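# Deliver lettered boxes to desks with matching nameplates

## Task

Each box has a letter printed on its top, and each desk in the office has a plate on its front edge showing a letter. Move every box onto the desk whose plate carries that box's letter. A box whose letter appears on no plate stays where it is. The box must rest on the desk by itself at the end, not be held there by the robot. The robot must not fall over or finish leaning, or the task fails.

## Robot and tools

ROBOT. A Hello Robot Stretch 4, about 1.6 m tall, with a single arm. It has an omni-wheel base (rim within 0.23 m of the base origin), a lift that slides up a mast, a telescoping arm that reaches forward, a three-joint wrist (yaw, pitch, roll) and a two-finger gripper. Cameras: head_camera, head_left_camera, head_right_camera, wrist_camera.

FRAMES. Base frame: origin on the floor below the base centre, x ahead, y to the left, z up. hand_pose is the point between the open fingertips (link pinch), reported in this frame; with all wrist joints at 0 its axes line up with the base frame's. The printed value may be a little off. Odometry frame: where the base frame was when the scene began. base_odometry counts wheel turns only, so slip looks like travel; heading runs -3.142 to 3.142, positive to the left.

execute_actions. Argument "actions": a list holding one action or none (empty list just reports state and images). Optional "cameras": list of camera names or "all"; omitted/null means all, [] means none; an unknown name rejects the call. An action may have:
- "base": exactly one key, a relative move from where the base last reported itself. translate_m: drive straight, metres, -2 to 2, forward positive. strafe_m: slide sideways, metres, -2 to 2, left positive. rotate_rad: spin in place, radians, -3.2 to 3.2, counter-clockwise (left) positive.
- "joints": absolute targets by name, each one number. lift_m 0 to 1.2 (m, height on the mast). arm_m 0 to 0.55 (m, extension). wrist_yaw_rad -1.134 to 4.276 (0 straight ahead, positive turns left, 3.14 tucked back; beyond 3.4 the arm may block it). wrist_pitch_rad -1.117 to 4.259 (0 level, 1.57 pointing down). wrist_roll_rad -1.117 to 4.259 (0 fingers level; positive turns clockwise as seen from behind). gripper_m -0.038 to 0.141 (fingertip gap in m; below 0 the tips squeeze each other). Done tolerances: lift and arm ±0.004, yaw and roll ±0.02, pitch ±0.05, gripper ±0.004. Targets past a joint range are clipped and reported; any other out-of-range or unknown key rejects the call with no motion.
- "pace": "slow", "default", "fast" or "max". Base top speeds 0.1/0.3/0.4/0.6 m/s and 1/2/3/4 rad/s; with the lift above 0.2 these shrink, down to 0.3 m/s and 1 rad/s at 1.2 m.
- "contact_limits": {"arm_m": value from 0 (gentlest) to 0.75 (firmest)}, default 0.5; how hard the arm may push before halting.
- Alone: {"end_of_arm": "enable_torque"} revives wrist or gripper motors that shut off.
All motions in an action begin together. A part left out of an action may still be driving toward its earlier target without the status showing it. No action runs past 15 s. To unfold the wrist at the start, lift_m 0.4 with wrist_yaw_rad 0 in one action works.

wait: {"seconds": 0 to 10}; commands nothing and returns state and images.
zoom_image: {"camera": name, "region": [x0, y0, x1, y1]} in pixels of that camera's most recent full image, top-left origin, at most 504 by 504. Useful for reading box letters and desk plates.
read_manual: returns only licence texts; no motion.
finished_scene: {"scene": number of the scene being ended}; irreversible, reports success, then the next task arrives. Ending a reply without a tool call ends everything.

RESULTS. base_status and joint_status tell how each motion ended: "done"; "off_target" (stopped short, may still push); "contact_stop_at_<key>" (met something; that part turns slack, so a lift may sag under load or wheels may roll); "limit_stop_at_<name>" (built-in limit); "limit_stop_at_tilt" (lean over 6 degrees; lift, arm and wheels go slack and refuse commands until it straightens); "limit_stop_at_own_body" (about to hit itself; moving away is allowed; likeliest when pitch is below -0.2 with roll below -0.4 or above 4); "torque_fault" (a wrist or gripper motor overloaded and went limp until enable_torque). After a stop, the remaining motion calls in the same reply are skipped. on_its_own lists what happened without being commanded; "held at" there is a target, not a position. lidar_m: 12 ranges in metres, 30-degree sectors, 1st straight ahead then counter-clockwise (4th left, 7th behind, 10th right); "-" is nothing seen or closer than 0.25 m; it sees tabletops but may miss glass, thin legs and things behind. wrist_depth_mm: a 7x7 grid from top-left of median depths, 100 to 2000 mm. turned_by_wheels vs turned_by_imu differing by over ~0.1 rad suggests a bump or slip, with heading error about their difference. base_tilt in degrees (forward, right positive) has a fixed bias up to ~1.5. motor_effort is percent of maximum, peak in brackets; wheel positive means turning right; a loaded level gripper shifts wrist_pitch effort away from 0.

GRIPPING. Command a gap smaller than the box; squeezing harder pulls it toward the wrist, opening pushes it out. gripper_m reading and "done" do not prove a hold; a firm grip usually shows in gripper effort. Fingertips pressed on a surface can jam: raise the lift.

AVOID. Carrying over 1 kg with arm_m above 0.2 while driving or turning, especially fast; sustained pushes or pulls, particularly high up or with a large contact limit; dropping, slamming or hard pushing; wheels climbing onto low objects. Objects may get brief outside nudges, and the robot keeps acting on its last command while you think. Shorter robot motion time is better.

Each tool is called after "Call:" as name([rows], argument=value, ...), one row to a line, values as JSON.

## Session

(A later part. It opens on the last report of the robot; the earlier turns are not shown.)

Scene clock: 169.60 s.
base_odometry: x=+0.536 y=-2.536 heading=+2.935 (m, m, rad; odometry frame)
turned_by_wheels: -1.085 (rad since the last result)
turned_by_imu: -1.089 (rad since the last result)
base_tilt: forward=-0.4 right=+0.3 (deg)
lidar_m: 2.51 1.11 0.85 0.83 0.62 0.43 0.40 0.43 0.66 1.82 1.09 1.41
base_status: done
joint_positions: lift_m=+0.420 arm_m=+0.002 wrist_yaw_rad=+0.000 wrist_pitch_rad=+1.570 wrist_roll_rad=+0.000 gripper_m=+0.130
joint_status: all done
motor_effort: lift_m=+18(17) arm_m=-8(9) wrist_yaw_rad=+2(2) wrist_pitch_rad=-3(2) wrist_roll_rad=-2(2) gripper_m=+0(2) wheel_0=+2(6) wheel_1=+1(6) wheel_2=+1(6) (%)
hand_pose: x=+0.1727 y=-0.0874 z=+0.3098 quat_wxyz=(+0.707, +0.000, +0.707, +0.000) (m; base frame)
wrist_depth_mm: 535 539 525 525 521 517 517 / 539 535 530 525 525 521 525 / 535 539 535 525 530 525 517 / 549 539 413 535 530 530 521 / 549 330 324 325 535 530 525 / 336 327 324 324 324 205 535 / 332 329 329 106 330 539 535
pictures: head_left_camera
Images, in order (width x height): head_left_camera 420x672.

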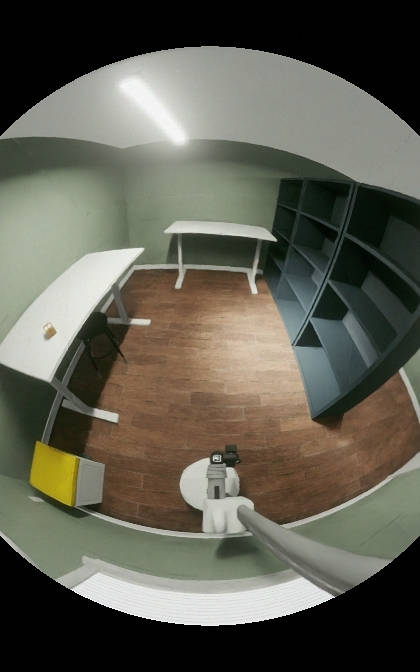

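Call:
execute_actions([
  {"base": {"strafe_m": -2.0}, "pace": "max"},
], cameras=["head_camera"])

Scene clock: 177.10 s.
base_odometry: x=+0.946 y=-0.578 heading=+2.935 (m, m, rad; odometry frame)
turned_by_wheels: +0.000 (rad since the last result)
turned_by_imu: -0.003 (rad since the last result)
base_tilt: forward=-0.4 right=+0.3 (deg)
lidar_m: 2.20 0.79 0.75 1.64 0.67 0.48 0.40 0.41 0.62 1.17 1.21 1.65
base_status: done
joint_positions: lift_m=+0.420 arm_m=+0.001 wrist_yaw_rad=+0.000 wrist_pitch_rad=+1.570 wrist_roll_rad=+0.000 gripper_m=+0.130
joint_status: not commanded
motor_effort: lift_m=+20(20) arm_m=-9(9) wrist_yaw_rad=+1(2) wrist_pitch_rad=-2(2) wrist_roll_rad=-2(2) gripper_m=+0(0) wheel_0=+0(14) wheel_1=+1(12) wheel_2=+2(2) (%)
hand_pose: x=+0.1726 y=-0.0874 z=+0.3097 quat_wxyz=(+0.707, +0.000, +0.707, +0.000) (m; base frame)
wrist_depth_mm: 535 530 530 525 517 512 508 / 539 530 535 530 525 521 521 / 549 539 530 530 535 525 521 / 544 539 399 535 530 525 521 / 544 330 325 322 530 530 535 / 334 327 324 324 322 205 530 / 332 327 327 106 329 535 530
pictures: head_camera
Images, in order (width x height): head_camera 420x560.

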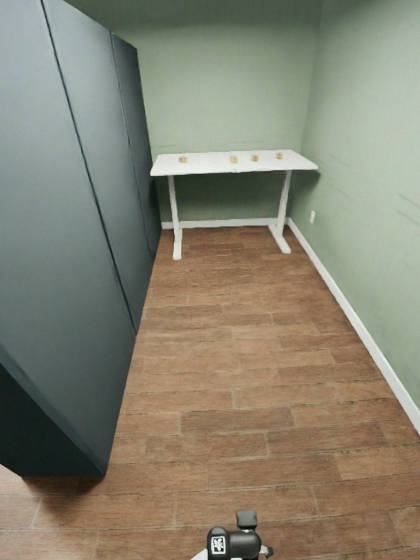

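Call:
execute_actions([
  {"base": {"rotate_rad": -0.153}, "pace": "max"},
], cameras=[])

Call:
execute_actions([
  {"base": {"translate_m": 2.0}, "joints": {"lift_m": 1.2, "arm_m": 0.2}, "pace": "max"},
], cameras=["head_right_camera", "wrist_camera"])

Scene clock: 183.17 s.
base_odometry: x=+0.946 y=-0.578 heading=+2.783 (m, m, rad; odometry frame)
turned_by_wheels: -0.153 (rad since the last result)
turned_by_imu: -0.153 (rad since the last result)
base_tilt: forward=-0.4 right=+0.3 (deg)
lidar_m: 2.47 0.95 0.75 2.83 0.77 0.50 0.42 0.39 0.54 1.16 1.19 1.46
base_status: done
joint_positions: lift_m=+0.420 arm_m=+0.001 wrist_yaw_rad=+0.000 wrist_pitch_rad=+1.570 wrist_roll_rad=+0.000 gripper_m=+0.130
joint_status: not commanded
motor_effort: lift_m=+19(19) arm_m=-8(8) wrist_yaw_rad=+2(2) wrist_pitch_rad=-1(2) wrist_roll_rad=-2(2) gripper_m=+0(0) wheel_0=+1(7) wheel_1=+0(7) wheel_2=+0(7) (%)
hand_pose: x=+0.1726 y=-0.0874 z=+0.3097 quat_wxyz=(+0.707, +0.000, +0.707, +0.000) (m; base frame)
wrist_depth_mm: 535 535 530 525 521 517 517 / 539 539 530 525 525 525 517 / 539 539 539 530 535 521 521 / 544 539 402 525 530 535 525 / 554 332 325 322 530 530 525 / 334 329 324 322 322 205 530 / 332 329 325 106 329 535 530
pictures: none
No camera images: the call's "cameras" was empty. Leave "cameras" out to get every camera's image.

Scene clock: 188.50 s.
base_odometry: x=-0.927 y=+0.124 heading=+2.782 (m, m, rad; odometry frame)
turned_by_wheels: +0.000 (rad since the last result)
turned_by_imu: -0.009 (rad since the last result)
base_tilt: forward=-0.4 right=+0.3 (deg)
lidar_m: 0.51 0.51 0.63 0.86 0.88 1.07 2.42 1.49 0.92 0.84 0.85 0.59
base_status: done
joint_positions: lift_m=+1.200 arm_m=+0.198 wrist_yaw_rad=+0.000 wrist_pitch_rad=+1.570 wrist_roll_rad=+0.000 gripper_m=+0.130
joint_status: all done
motor_effort: lift_m=+20(18) arm_m=+8(9) wrist_yaw_rad=+2(2) wrist_pitch_rad=-3(2) wrist_roll_rad=-2(2) gripper_m=+0(1) wheel_0=-1(7) wheel_1=-1(6) wheel_2=-1(12) (%)
hand_pose: x=+0.3696 y=-0.0874 z=+1.0896 quat_wxyz=(+0.707, +0.000, +0.707, +0.000) (m; base frame)
wrist_depth_mm: 364 362 357 355 364 1255 1008 / 368 384 1308 1308 1336 1281 1060 / 1336 1308 1366 1308 1281 1308 1078 / 1336 1308 1308 1336 1336 1281 1098 / 1366 1336 1336 1336 1308 1308 1160 / 1397 1366 1138 1098 1336 205 1205 / 1397 1336 1366 106 1308 1336 1229
pictures: head_right_camera, wrist_camera
Images, in order (width x height): head_right_camera 420x672, wrist_camera 616x392.

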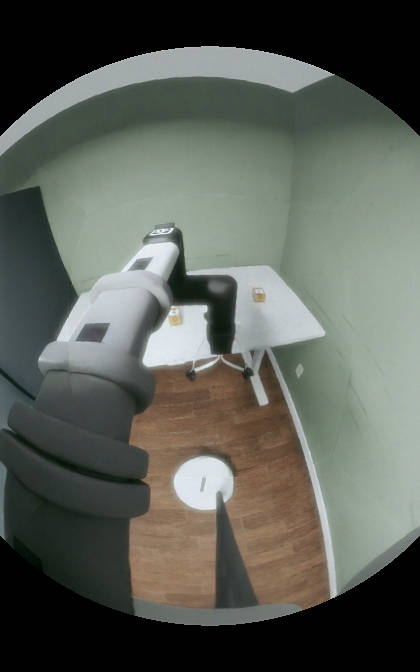

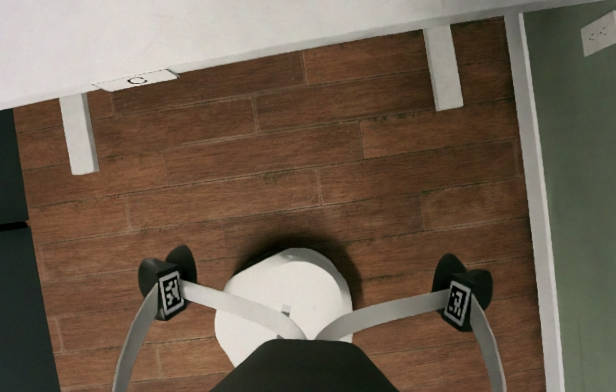

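Call:
execute_actions([
  {"base": {"translate_m": 0.13}, "joints": {"arm_m": 0.51, "lift_m": 1.18, "wrist_roll_rad": -0.22}, "pace": "fast"},
], cameras=["wrist_camera"])

Scene clock: 194.17 s.
base_odometry: x=-1.048 y=+0.170 heading=+2.782 (m, m, rad; odometry frame)
turned_by_wheels: +0.000 (rad since the last result)
turned_by_imu: +0.000 (rad since the last result)
base_tilt: forward=-0.4 right=+0.3 (deg)
lidar_m: 0.39 0.39 0.47 0.88 0.89 1.10 2.64 1.43 0.91 0.82 0.75 0.45
base_status: done
joint_positions: lift_m=+1.180 arm_m=+0.508 wrist_yaw_rad=+0.000 wrist_pitch_rad=+1.570 wrist_roll_rad=-0.220 gripper_m=+0.130
joint_status: all done
motor_effort: lift_m=+17(18) arm_m=+8(9) wrist_yaw_rad=+1(1) wrist_pitch_rad=-2(4) wrist_roll_rad=-2(5) gripper_m=+0(0) wheel_0=-1(4) wheel_1=+0(1) wheel_2=-1(7) (%)
hand_pose: x=+0.6797 y=-0.0874 z=+1.0699 quat_wxyz=(+0.703, -0.078, +0.702, +0.078) (m; base frame)
wrist_depth_mm: 343 342 338 334 332 332 329 / 347 343 342 336 334 332 330 / 349 343 343 342 336 334 336 / 304 345 343 293 342 336 336 / 300 347 343 294 342 338 338 / 355 349 345 345 342 204 338 / 353 353 349 106 342 343 343
pictures: wrist_camera
Images, in order (width x height): wrist_camera 616x392.

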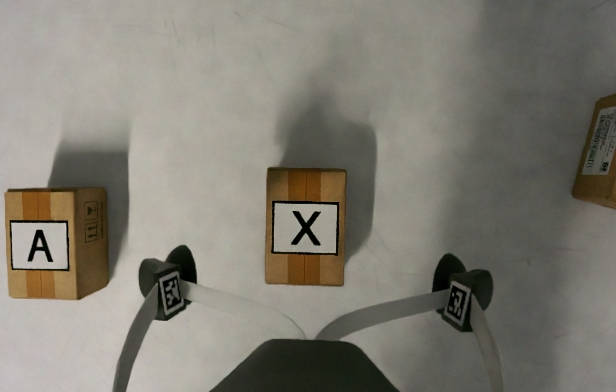

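Call:
execute_actions([
  {"base": {"strafe_m": 0.009}, "joints": {"lift_m": 1.092, "arm_m": 0.521}},
], cameras=["wrist_camera"])

Call:
execute_actions([
  {"joints": {"gripper_m": 0.02}},
], cameras=["wrist_camera"])

Scene clock: 200.13 s.
base_odometry: x=-1.051 y=+0.161 heading=+2.782 (m, m, rad; odometry frame)
turned_by_wheels: +0.000 (rad since the last result)
turned_by_imu: +0.001 (rad since the last result)
base_tilt: forward=-0.4 right=+0.3 (deg)
lidar_m: 0.40 0.39 0.47 0.88 0.89 1.11 2.56 1.44 0.94 0.84 0.73 0.43
base_status: done
joint_positions: lift_m=+1.092 arm_m=+0.519 wrist_yaw_rad=+0.000 wrist_pitch_rad=+1.570 wrist_roll_rad=-0.220 gripper_m=+0.130
joint_status: all done
motor_effort: lift_m=+16(21) arm_m=+8(9) wrist_yaw_rad=+1(1) wrist_pitch_rad=+0(2) wrist_roll_rad=-2(2) gripper_m=+1(1) wheel_0=+1(6) wheel_1=-1(6) wheel_2=-1(1) (%)
hand_pose: x=+0.6906 y=-0.0874 z=+0.9820 quat_wxyz=(+0.703, -0.078, +0.703, +0.078) (m; base frame)
wrist_depth_mm: 255 253 251 250 248 246 244 / 255 255 253 251 249 247 245 / 257 256 253 251 251 249 247 / 258 256 255 204 252 249 249 / 257 258 257 204 253 251 251 / 257 258 258 206 253 204 253 / 264 262 260 106 254 255 254
pictures: wrist_camera
Images, in order (width x height): wrist_camera 616x392.

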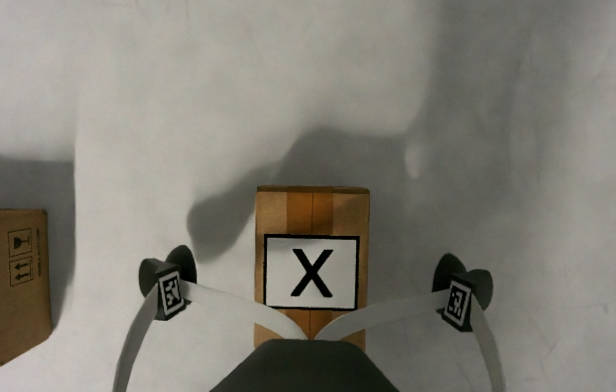

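Scene clock: 202.13 s.
base_odometry: x=-1.051 y=+0.161 heading=+2.782 (m, m, rad; odometry frame)
turned_by_wheels: +0.000 (rad since the last result)
turned_by_imu: +0.000 (rad since the last result)
base_tilt: forward=-0.4 right=+0.3 (deg)
lidar_m: 0.39 0.39 0.48 0.88 0.89 1.09 2.55 1.43 0.92 0.83 0.73 0.45
base_status: not commanded
joint_positions: lift_m=+1.092 arm_m=+0.519 wrist_yaw_rad=+0.000 wrist_pitch_rad=+1.570 wrist_roll_rad=-0.220 gripper_m=+0.020
joint_status: all done
motor_effort: lift_m=+16(16) arm_m=+9(8) wrist_yaw_rad=+1(1) wrist_pitch_rad=-1(3) wrist_roll_rad=-2(2) gripper_m=-20(19) wheel_0=+2(1) wheel_1=-1(1) wheel_2=-1(1) (%)
hand_pose: x=+0.6906 y=-0.0874 z=+0.9820 quat_wxyz=(+0.703, -0.078, +0.703, +0.078) (m; base frame)
wrist_depth_mm: 255 252 251 248 247 244 244 / 256 253 252 251 249 246 245 / 258 255 254 251 251 247 247 / 260 258 256 192 252 249 248 / 257 258 255 193 253 252 250 / 258 258 187 193 190 252 252 / 264 262 260 106 257 254 254
pictures: wrist_camera
Images, in order (width x height): wrist_camera 616x392.

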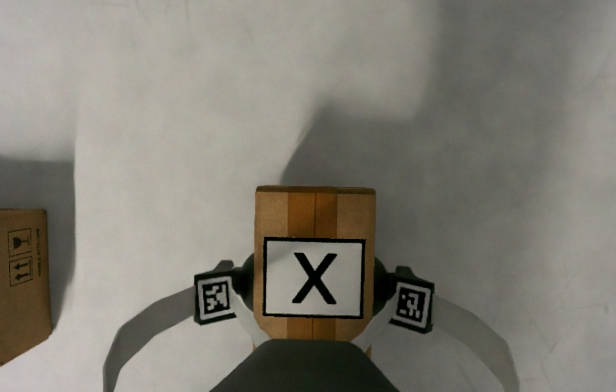

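Call:
execute_actions([
  {"base": {"translate_m": -0.2}, "joints": {"lift_m": 1.16, "arm_m": 0.0, "wrist_roll_rad": 0.0}, "pace": "fast"},
], cameras=[])

Call:
execute_actions([
  {"base": {"rotate_rad": 0.16}, "joints": {"lift_m": 0.43}, "pace": "max"},
], cameras=["head_camera", "wrist_camera"])

Scene clock: 209.87 s.
base_odometry: x=-0.864 y=+0.091 heading=+2.782 (m, m, rad; odometry frame)
turned_by_wheels: +0.000 (rad since the last result)
turned_by_imu: +0.002 (rad since the last result)
base_tilt: forward=-0.4 right=+0.2 (deg)
lidar_m: 0.58 0.58 0.73 0.84 0.85 1.06 2.34 1.51 0.96 0.86 0.88 0.68
base_status: done
joint_positions: lift_m=+1.160 arm_m=+0.002 wrist_yaw_rad=+0.000 wrist_pitch_rad=+1.570 wrist_roll_rad=+0.000 gripper_m=+0.020
joint_status: all done
motor_effort: lift_m=+22(25) arm_m=-9(9) wrist_yaw_rad=+2(0) wrist_pitch_rad=-1(2) wrist_roll_rad=-2(2) gripper_m=-19(19) wheel_0=+0(4) wheel_1=-1(7) wheel_2=+1(8) (%)
hand_pose: x=+0.1726 y=-0.0874 z=+1.0495 quat_wxyz=(+0.707, +0.000, +0.707, +0.000) (m; base frame)
wrist_depth_mm: 1255 1255 1281 1255 1255 1255 1098 / 1308 1281 1255 1255 1255 1229 1118 / 1308 1255 1281 1255 1255 1205 1138 / 1281 1281 1308 192 1255 1255 1182 / 1308 1336 1078 192 1281 1308 1182 / 1255 1281 187 194 190 1281 1281 / 1281 1308 1336 106 1281 1281 1281
pictures: none
No camera images: the call's "cameras" was empty. Leave "cameras" out to get every camera's image.

Scene clock: 212.17 s.
base_odometry: x=-0.864 y=+0.091 heading=+2.942 (m, m, rad; odometry frame)
turned_by_wheels: +0.160 (rad since the last result)
turned_by_imu: +0.161 (rad since the last result)
base_tilt: forward=-0.4 right=+0.3 (deg)
lidar_m: 0.57 0.61 0.79 0.85 0.88 1.21 2.34 1.22 0.91 0.86 0.85 0.61
base_status: done
joint_positions: lift_m=+0.430 arm_m=+0.002 wrist_yaw_rad=+0.000 wrist_pitch_rad=+1.570 wrist_roll_rad=+0.000 gripper_m=+0.020
joint_status: all done
motor_effort: lift_m=+18(21) arm_m=-9(9) wrist_yaw_rad=+2(3) wrist_pitch_rad=-1(2) wrist_roll_rad=-2(2) gripper_m=-18(19) wheel_0=-1(5) wheel_1=-2(2) wheel_2=+0(5) (%)
hand_pose: x=+0.1726 y=-0.0874 z=+0.3198 quat_wxyz=(+0.707, +0.000, +0.707, +0.000) (m; base frame)
wrist_depth_mm: 544 539 544 535 530 525 521 / 544 539 544 535 535 530 530 / 549 549 544 549 544 530 530 / 549 549 397 192 544 544 535 / 564 340 332 192 544 535 539 / 349 336 188 193 190 539 539 / 343 340 336 106 340 544 544
pictures: head_camera, wrist_camera
Images, in order (width x height): head_camera 420x560, wrist_camera 616x392.

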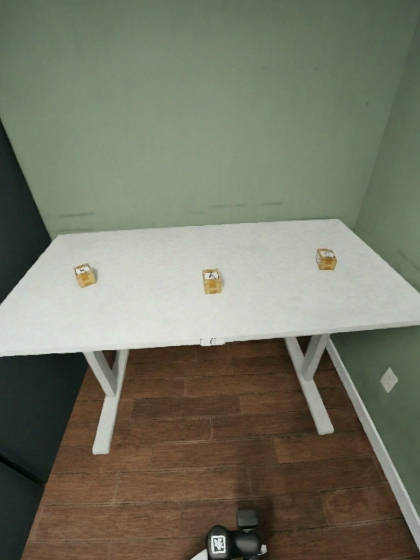

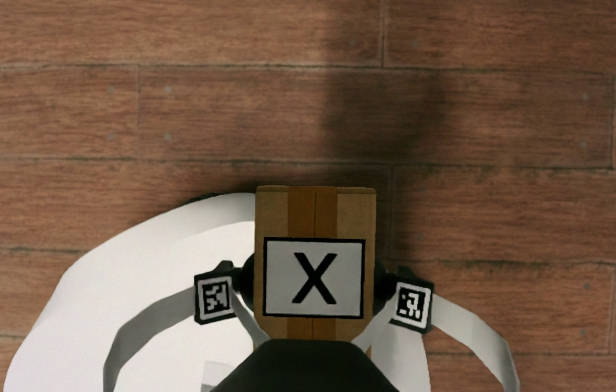

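Call:
execute_actions([
  {"base": {"translate_m": -1.88}, "pace": "max"},
], cameras=["head_left_camera"])

Scene clock: 218.43 s.
base_odometry: x=+0.978 y=-0.282 heading=+2.942 (m, m, rad; odometry frame)
turned_by_wheels: +0.000 (rad since the last result)
turned_by_imu: +0.010 (rad since the last result)
base_tilt: forward=-0.4 right=+0.3 (deg)
lidar_m: 2.48 1.20 0.97 1.86 0.69 0.43 0.45 0.47 0.67 0.87 0.90 1.24
base_status: done
joint_positions: lift_m=+0.430 arm_m=+0.002 wrist_yaw_rad=+0.000 wrist_pitch_rad=+1.570 wrist_roll_rad=+0.000 gripper_m=+0.020
joint_status: not commanded
motor_effort: lift_m=+18(18) arm_m=-9(9) wrist_yaw_rad=+2(2) wrist_pitch_rad=+0(1) wrist_roll_rad=-2(2) gripper_m=-18(18) wheel_0=+1(6) wheel_1=+0(4) wheel_2=+1(14) (%)
hand_pose: x=+0.1726 y=-0.0874 z=+0.3198 quat_wxyz=(+0.707, +0.000, +0.707, +0.000) (m; base frame)
wrist_depth_mm: 549 544 539 535 525 535 521 / 544 544 544 539 535 530 525 / 549 554 544 539 539 535 525 / 549 549 394 192 544 535 530 / 569 342 334 192 544 544 535 / 349 338 187 193 189 539 539 / 343 338 336 106 338 544 549
pictures: head_left_camera
Images, in order (width x height): head_left_camera 420x672.

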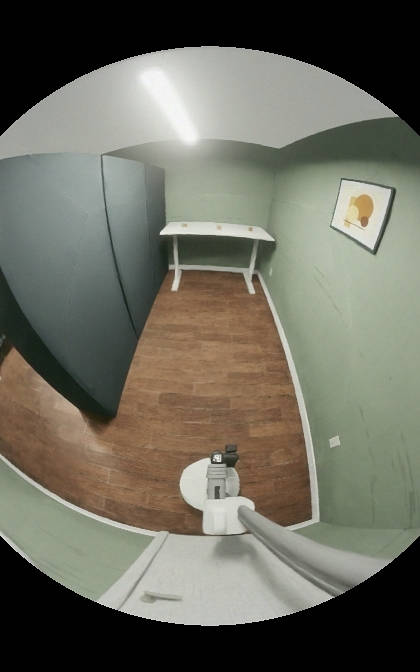

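Call:
execute_actions([
  {"base": {"strafe_m": 1.9}, "pace": "max"},
], cameras=["head_camera"])

Scene clock: 225.00 s.
base_odometry: x=+0.601 y=-2.145 heading=+2.942 (m, m, rad; odometry frame)
turned_by_wheels: +0.000 (rad since the last result)
turned_by_imu: +0.007 (rad since the last result)
base_tilt: forward=-0.4 right=+0.3 (deg)
lidar_m: 2.39 1.65 1.24 1.25 0.62 0.43 0.44 0.49 0.66 1.85 0.75 0.84
base_status: done
joint_positions: lift_m=+0.430 arm_m=+0.001 wrist_yaw_rad=+0.000 wrist_pitch_rad=+1.570 wrist_roll_rad=+0.000 gripper_m=+0.020
joint_status: not commanded
motor_effort: lift_m=+20(20) arm_m=-9(8) wrist_yaw_rad=+1(1) wrist_pitch_rad=-2(2) wrist_roll_rad=-2(2) gripper_m=-20(19) wheel_0=+1(11) wheel_1=-2(6) wheel_2=+1(2) (%)
hand_pose: x=+0.1726 y=-0.0874 z=+0.3197 quat_wxyz=(+0.707, +0.000, +0.707, +0.000) (m; base frame)
wrist_depth_mm: 544 535 539 539 530 530 525 / 549 549 544 535 535 530 530 / 554 549 544 539 535 530 535 / 549 554 394 193 535 539 535 / 559 340 336 192 539 539 535 / 349 336 187 194 190 539 535 / 342 338 336 106 342 549 539
pictures: head_camera
Images, in order (width x height): head_camera 420x560.

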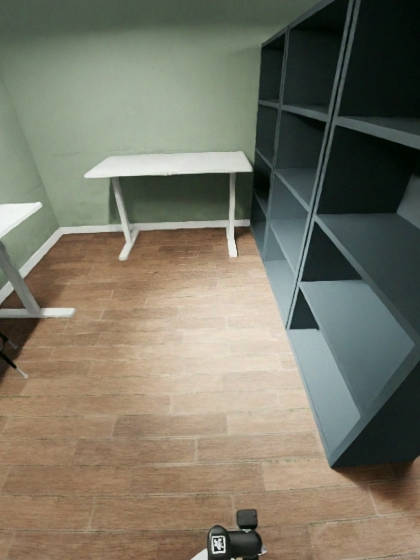

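Call:
execute_actions([
  {"base": {"translate_m": 2.0}, "joints": {"lift_m": 1.18, "arm_m": 0.2}, "pace": "max"},
], cameras=["head_left_camera", "wrist_camera"])

Scene clock: 235.00 s.
base_odometry: x=-1.359 y=-1.748 heading=+2.941 (m, m, rad; odometry frame)
turned_by_wheels: +0.000 (rad since the last result)
turned_by_imu: -0.009 (rad since the last result)
base_tilt: forward=-0.4 right=+0.3 (deg)
lidar_m: 0.48 0.51 0.72 1.14 1.20 1.64 2.48 0.85 0.59 0.59 0.61 0.53
base_status: done
joint_positions: lift_m=+1.180 arm_m=+0.199 wrist_yaw_rad=+0.000 wrist_pitch_rad=+1.570 wrist_roll_rad=+0.000 gripper_m=+0.020
joint_status: all done
motor_effort: lift_m=+20(25) arm_m=+8(10) wrist_yaw_rad=+1(2) wrist_pitch_rad=+1(2) wrist_roll_rad=-2(2) gripper_m=-19(20) wheel_0=-3(6) wheel_1=-2(8) wheel_2=-1(13) (%)
hand_pose: x=+0.3697 y=-0.0874 z=+1.0696 quat_wxyz=(+0.707, +0.000, +0.707, +0.000) (m; base frame)
wrist_depth_mm: 343 342 340 334 332 329 329 / 345 343 338 336 334 334 330 / 1308 1308 1255 1281 1308 1205 1205 / 1336 1308 1308 193 1255 1281 917 / 1308 1281 1336 193 1255 1229 842 / 1336 1308 187 193 189 1255 1255 / 1366 1336 1366 106 1281 1229 768
pictures: head_left_camera, wrist_camera
Images, in order (width x height): head_left_camera 420x672, wrist_camera 616x392.

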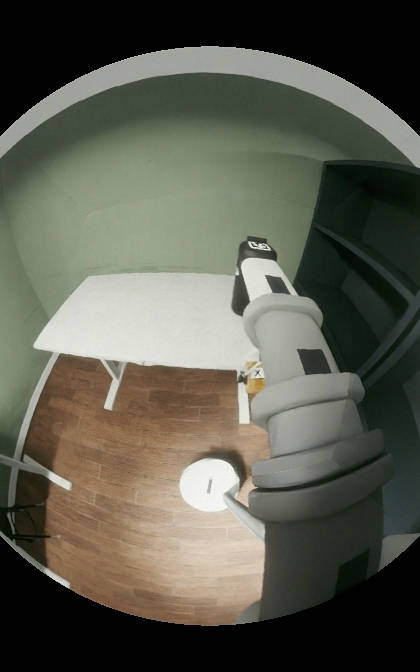

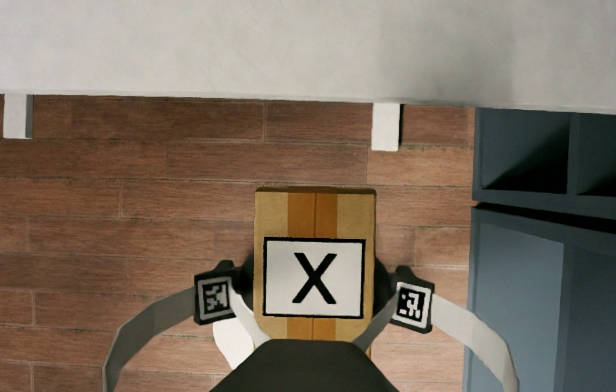

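Call:
execute_actions([
  {"joints": {"arm_m": 0.52, "lift_m": 1.115}, "pace": "fast"},
], cameras=[])

Call:
execute_actions([
  {"joints": {"lift_m": 1.092}},
], cameras=["wrist_camera"])

Scene clock: 239.27 s.
base_odometry: x=-1.359 y=-1.748 heading=+2.941 (m, m, rad; odometry frame)
turned_by_wheels: +0.000 (rad since the last result)
turned_by_imu: +0.001 (rad since the last result)
base_tilt: forward=-0.4 right=+0.3 (deg)
lidar_m: 0.49 0.51 0.74 1.15 1.19 1.66 2.46 0.86 0.62 0.57 0.61 0.52
base_status: not commanded
joint_positions: lift_m=+1.115 arm_m=+0.518 wrist_yaw_rad=+0.000 wrist_pitch_rad=+1.570 wrist_roll_rad=+0.000 gripper_m=+0.020
joint_status: all done
motor_effort: lift_m=+17(21) arm_m=+8(8) wrist_yaw_rad=+1(1) wrist_pitch_rad=+0(2) wrist_roll_rad=-2(2) gripper_m=-19(19) wheel_0=-2(2) wheel_1=-2(2) wheel_2=-1(2) (%)
hand_pose: x=+0.6896 y=-0.0874 z=+1.0049 quat_wxyz=(+0.707, +0.000, +0.707, +0.000) (m; base frame)
wrist_depth_mm: 276 274 274 272 270 267 266 / 279 277 273 273 272 268 268 / 279 278 277 273 273 271 267 / 283 281 277 192 273 272 271 / 285 282 278 193 276 276 273 / 285 283 188 193 189 276 274 / 289 283 283 106 279 277 277
pictures: none
No camera images: the call's "cameras" was empty. Leave "cameras" out to get every camera's image.

Scene clock: 240.10 s.
base_odometry: x=-1.359 y=-1.748 heading=+2.941 (m, m, rad; odometry frame)
turned_by_wheels: +0.000 (rad since the last result)
turned_by_imu: +0.000 (rad since the last result)
base_tilt: forward=-0.4 right=+0.3 (deg)
lidar_m: 0.49 0.51 0.73 1.14 1.19 1.64 2.46 0.86 0.61 0.58 0.61 0.55
base_status: not commanded
joint_positions: lift_m=+1.092 arm_m=+0.518 wrist_yaw_rad=+0.000 wrist_pitch_rad=+1.570 wrist_roll_rad=+0.000 gripper_m=+0.020
joint_status: all done
motor_effort: lift_m=+17(18) arm_m=+8(8) wrist_yaw_rad=+1(1) wrist_pitch_rad=-3(0) wrist_roll_rad=-2(2) gripper_m=-19(19) wheel_0=-2(2) wheel_1=-2(2) wheel_2=-2(1) (%)
hand_pose: x=+0.6896 y=-0.0874 z=+0.9819 quat_wxyz=(+0.707, +0.000, +0.707, +0.000) (m; base frame)
wrist_depth_mm: 253 252 250 249 248 245 243 / 256 253 252 251 248 247 246 / 256 255 254 252 251 249 248 / 257 256 255 193 252 250 249 / 259 257 256 193 253 252 250 / 262 259 188 194 189 252 251 / 264 262 262 106 256 254 253
pictures: wrist_camera
Images, in order (width x height): wrist_camera 616x392.

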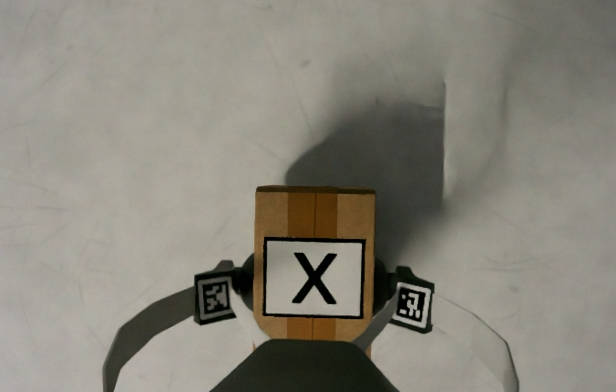

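Call:
execute_actions([
  {"joints": {"gripper_m": 0.10}},
], cameras=[])

Call:
execute_actions([
  {"joints": {"lift_m": 1.17}, "pace": "fast"},
])

Scene clock: 243.43 s.
base_odometry: x=-1.359 y=-1.748 heading=+2.941 (m, m, rad; odometry frame)
turned_by_wheels: +0.000 (rad since the last result)
turned_by_imu: +0.001 (rad since the last result)
base_tilt: forward=-0.4 right=+0.3 (deg)
lidar_m: 0.49 0.51 0.71 1.13 1.20 1.67 2.45 0.84 0.60 0.58 0.61 0.54
base_status: not commanded
joint_positions: lift_m=+1.092 arm_m=+0.518 wrist_yaw_rad=+0.000 wrist_pitch_rad=+1.570 wrist_roll_rad=+0.000 gripper_m=+0.100
joint_status: all done
motor_effort: lift_m=+17(17) arm_m=+9(9) wrist_yaw_rad=+1(1) wrist_pitch_rad=+1(1) wrist_roll_rad=-2(2) gripper_m=-2(17) wheel_0=-2(2) wheel_1=-2(2) wheel_2=-1(1) (%)
hand_pose: x=+0.6896 y=-0.0874 z=+0.9819 quat_wxyz=(+0.707, +0.000, +0.707, +0.000) (m; base frame)
wrist_depth_mm: 255 253 251 249 247 245 245 / 256 254 252 250 249 248 246 / 257 255 254 253 250 249 247 / 259 256 256 204 252 250 249 / 260 259 256 204 253 251 249 / 262 260 207 206 204 252 251 / 265 262 260 106 255 255 252
pictures: none
No camera images: the call's "cameras" was empty. Leave "cameras" out to get every camera's image.

Scene clock: 244.50 s.
base_odometry: x=-1.359 y=-1.748 heading=+2.941 (m, m, rad; odometry frame)
turned_by_wheels: +0.000 (rad since the last result)
turned_by_imu: +0.000 (rad since the last result)
base_tilt: forward=-0.4 right=+0.3 (deg)
lidar_m: 0.49 0.51 0.71 1.15 1.20 1.69 2.46 0.85 0.60 0.58 0.60 0.51
base_status: not commanded
joint_positions: lift_m=+1.170 arm_m=+0.518 wrist_yaw_rad=+0.000 wrist_pitch_rad=+1.570 wrist_roll_rad=+0.000 gripper_m=+0.100
joint_status: all done
motor_effort: lift_m=+22(24) arm_m=+9(8) wrist_yaw_rad=+1(1) wrist_pitch_rad=-1(3) wrist_roll_rad=-2(2) gripper_m=-1(2) wheel_0=-2(2) wheel_1=-2(2) wheel_2=-1(1) (%)
hand_pose: x=+0.6896 y=-0.0874 z=+1.0595 quat_wxyz=(+0.707, +0.000, +0.707, +0.000) (m; base frame)
wrist_depth_mm: 334 329 329 324 325 320 320 / 336 330 330 325 325 324 322 / 334 334 330 329 329 325 324 / 336 336 332 283 329 327 324 / 338 338 334 283 330 327 325 / 343 342 336 286 213 329 330 / 345 340 338 106 336 332 330
pictures: head_camera, head_left_camera, head_right_camera, wrist_camera
Images, in order (width x height): head_camera 420x560, head_left_camera 420x672, head_right_camera 420x672, wrist_camera 616x392.

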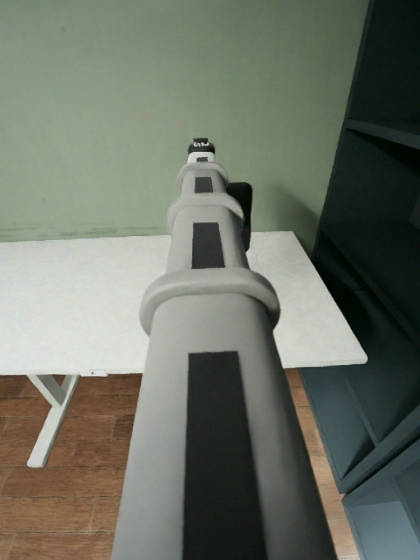

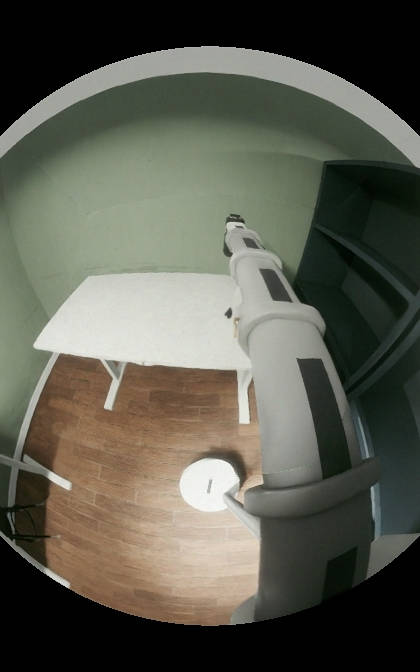

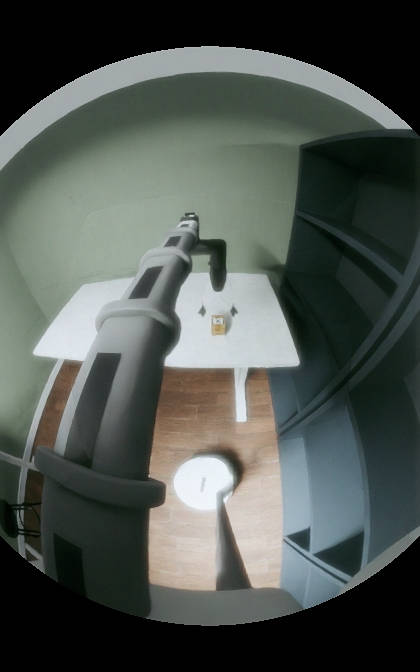

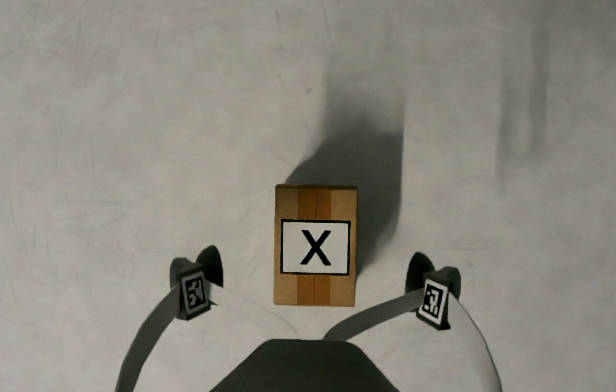

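Let me double-check the plate (X vs K) in the head image.

Call:
zoom_image(camera="head_camera", region=[70, 358, 120, 388])

Region (70, 358, 120, 388) of head_camera's 420x560 image, scaled by 10.080, with more detail than that image has; it fills the top 302 rows of this view, and the rest is white.

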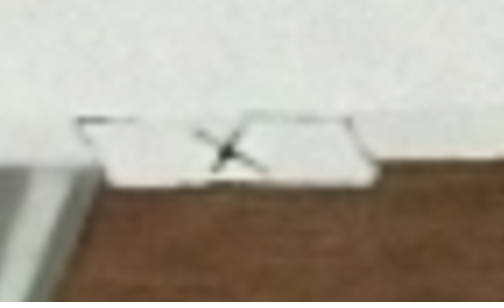

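The plate reads X, so the box is on the right desk.

Call:
finished_scene(scene=2)

The scene is finished: the task was done.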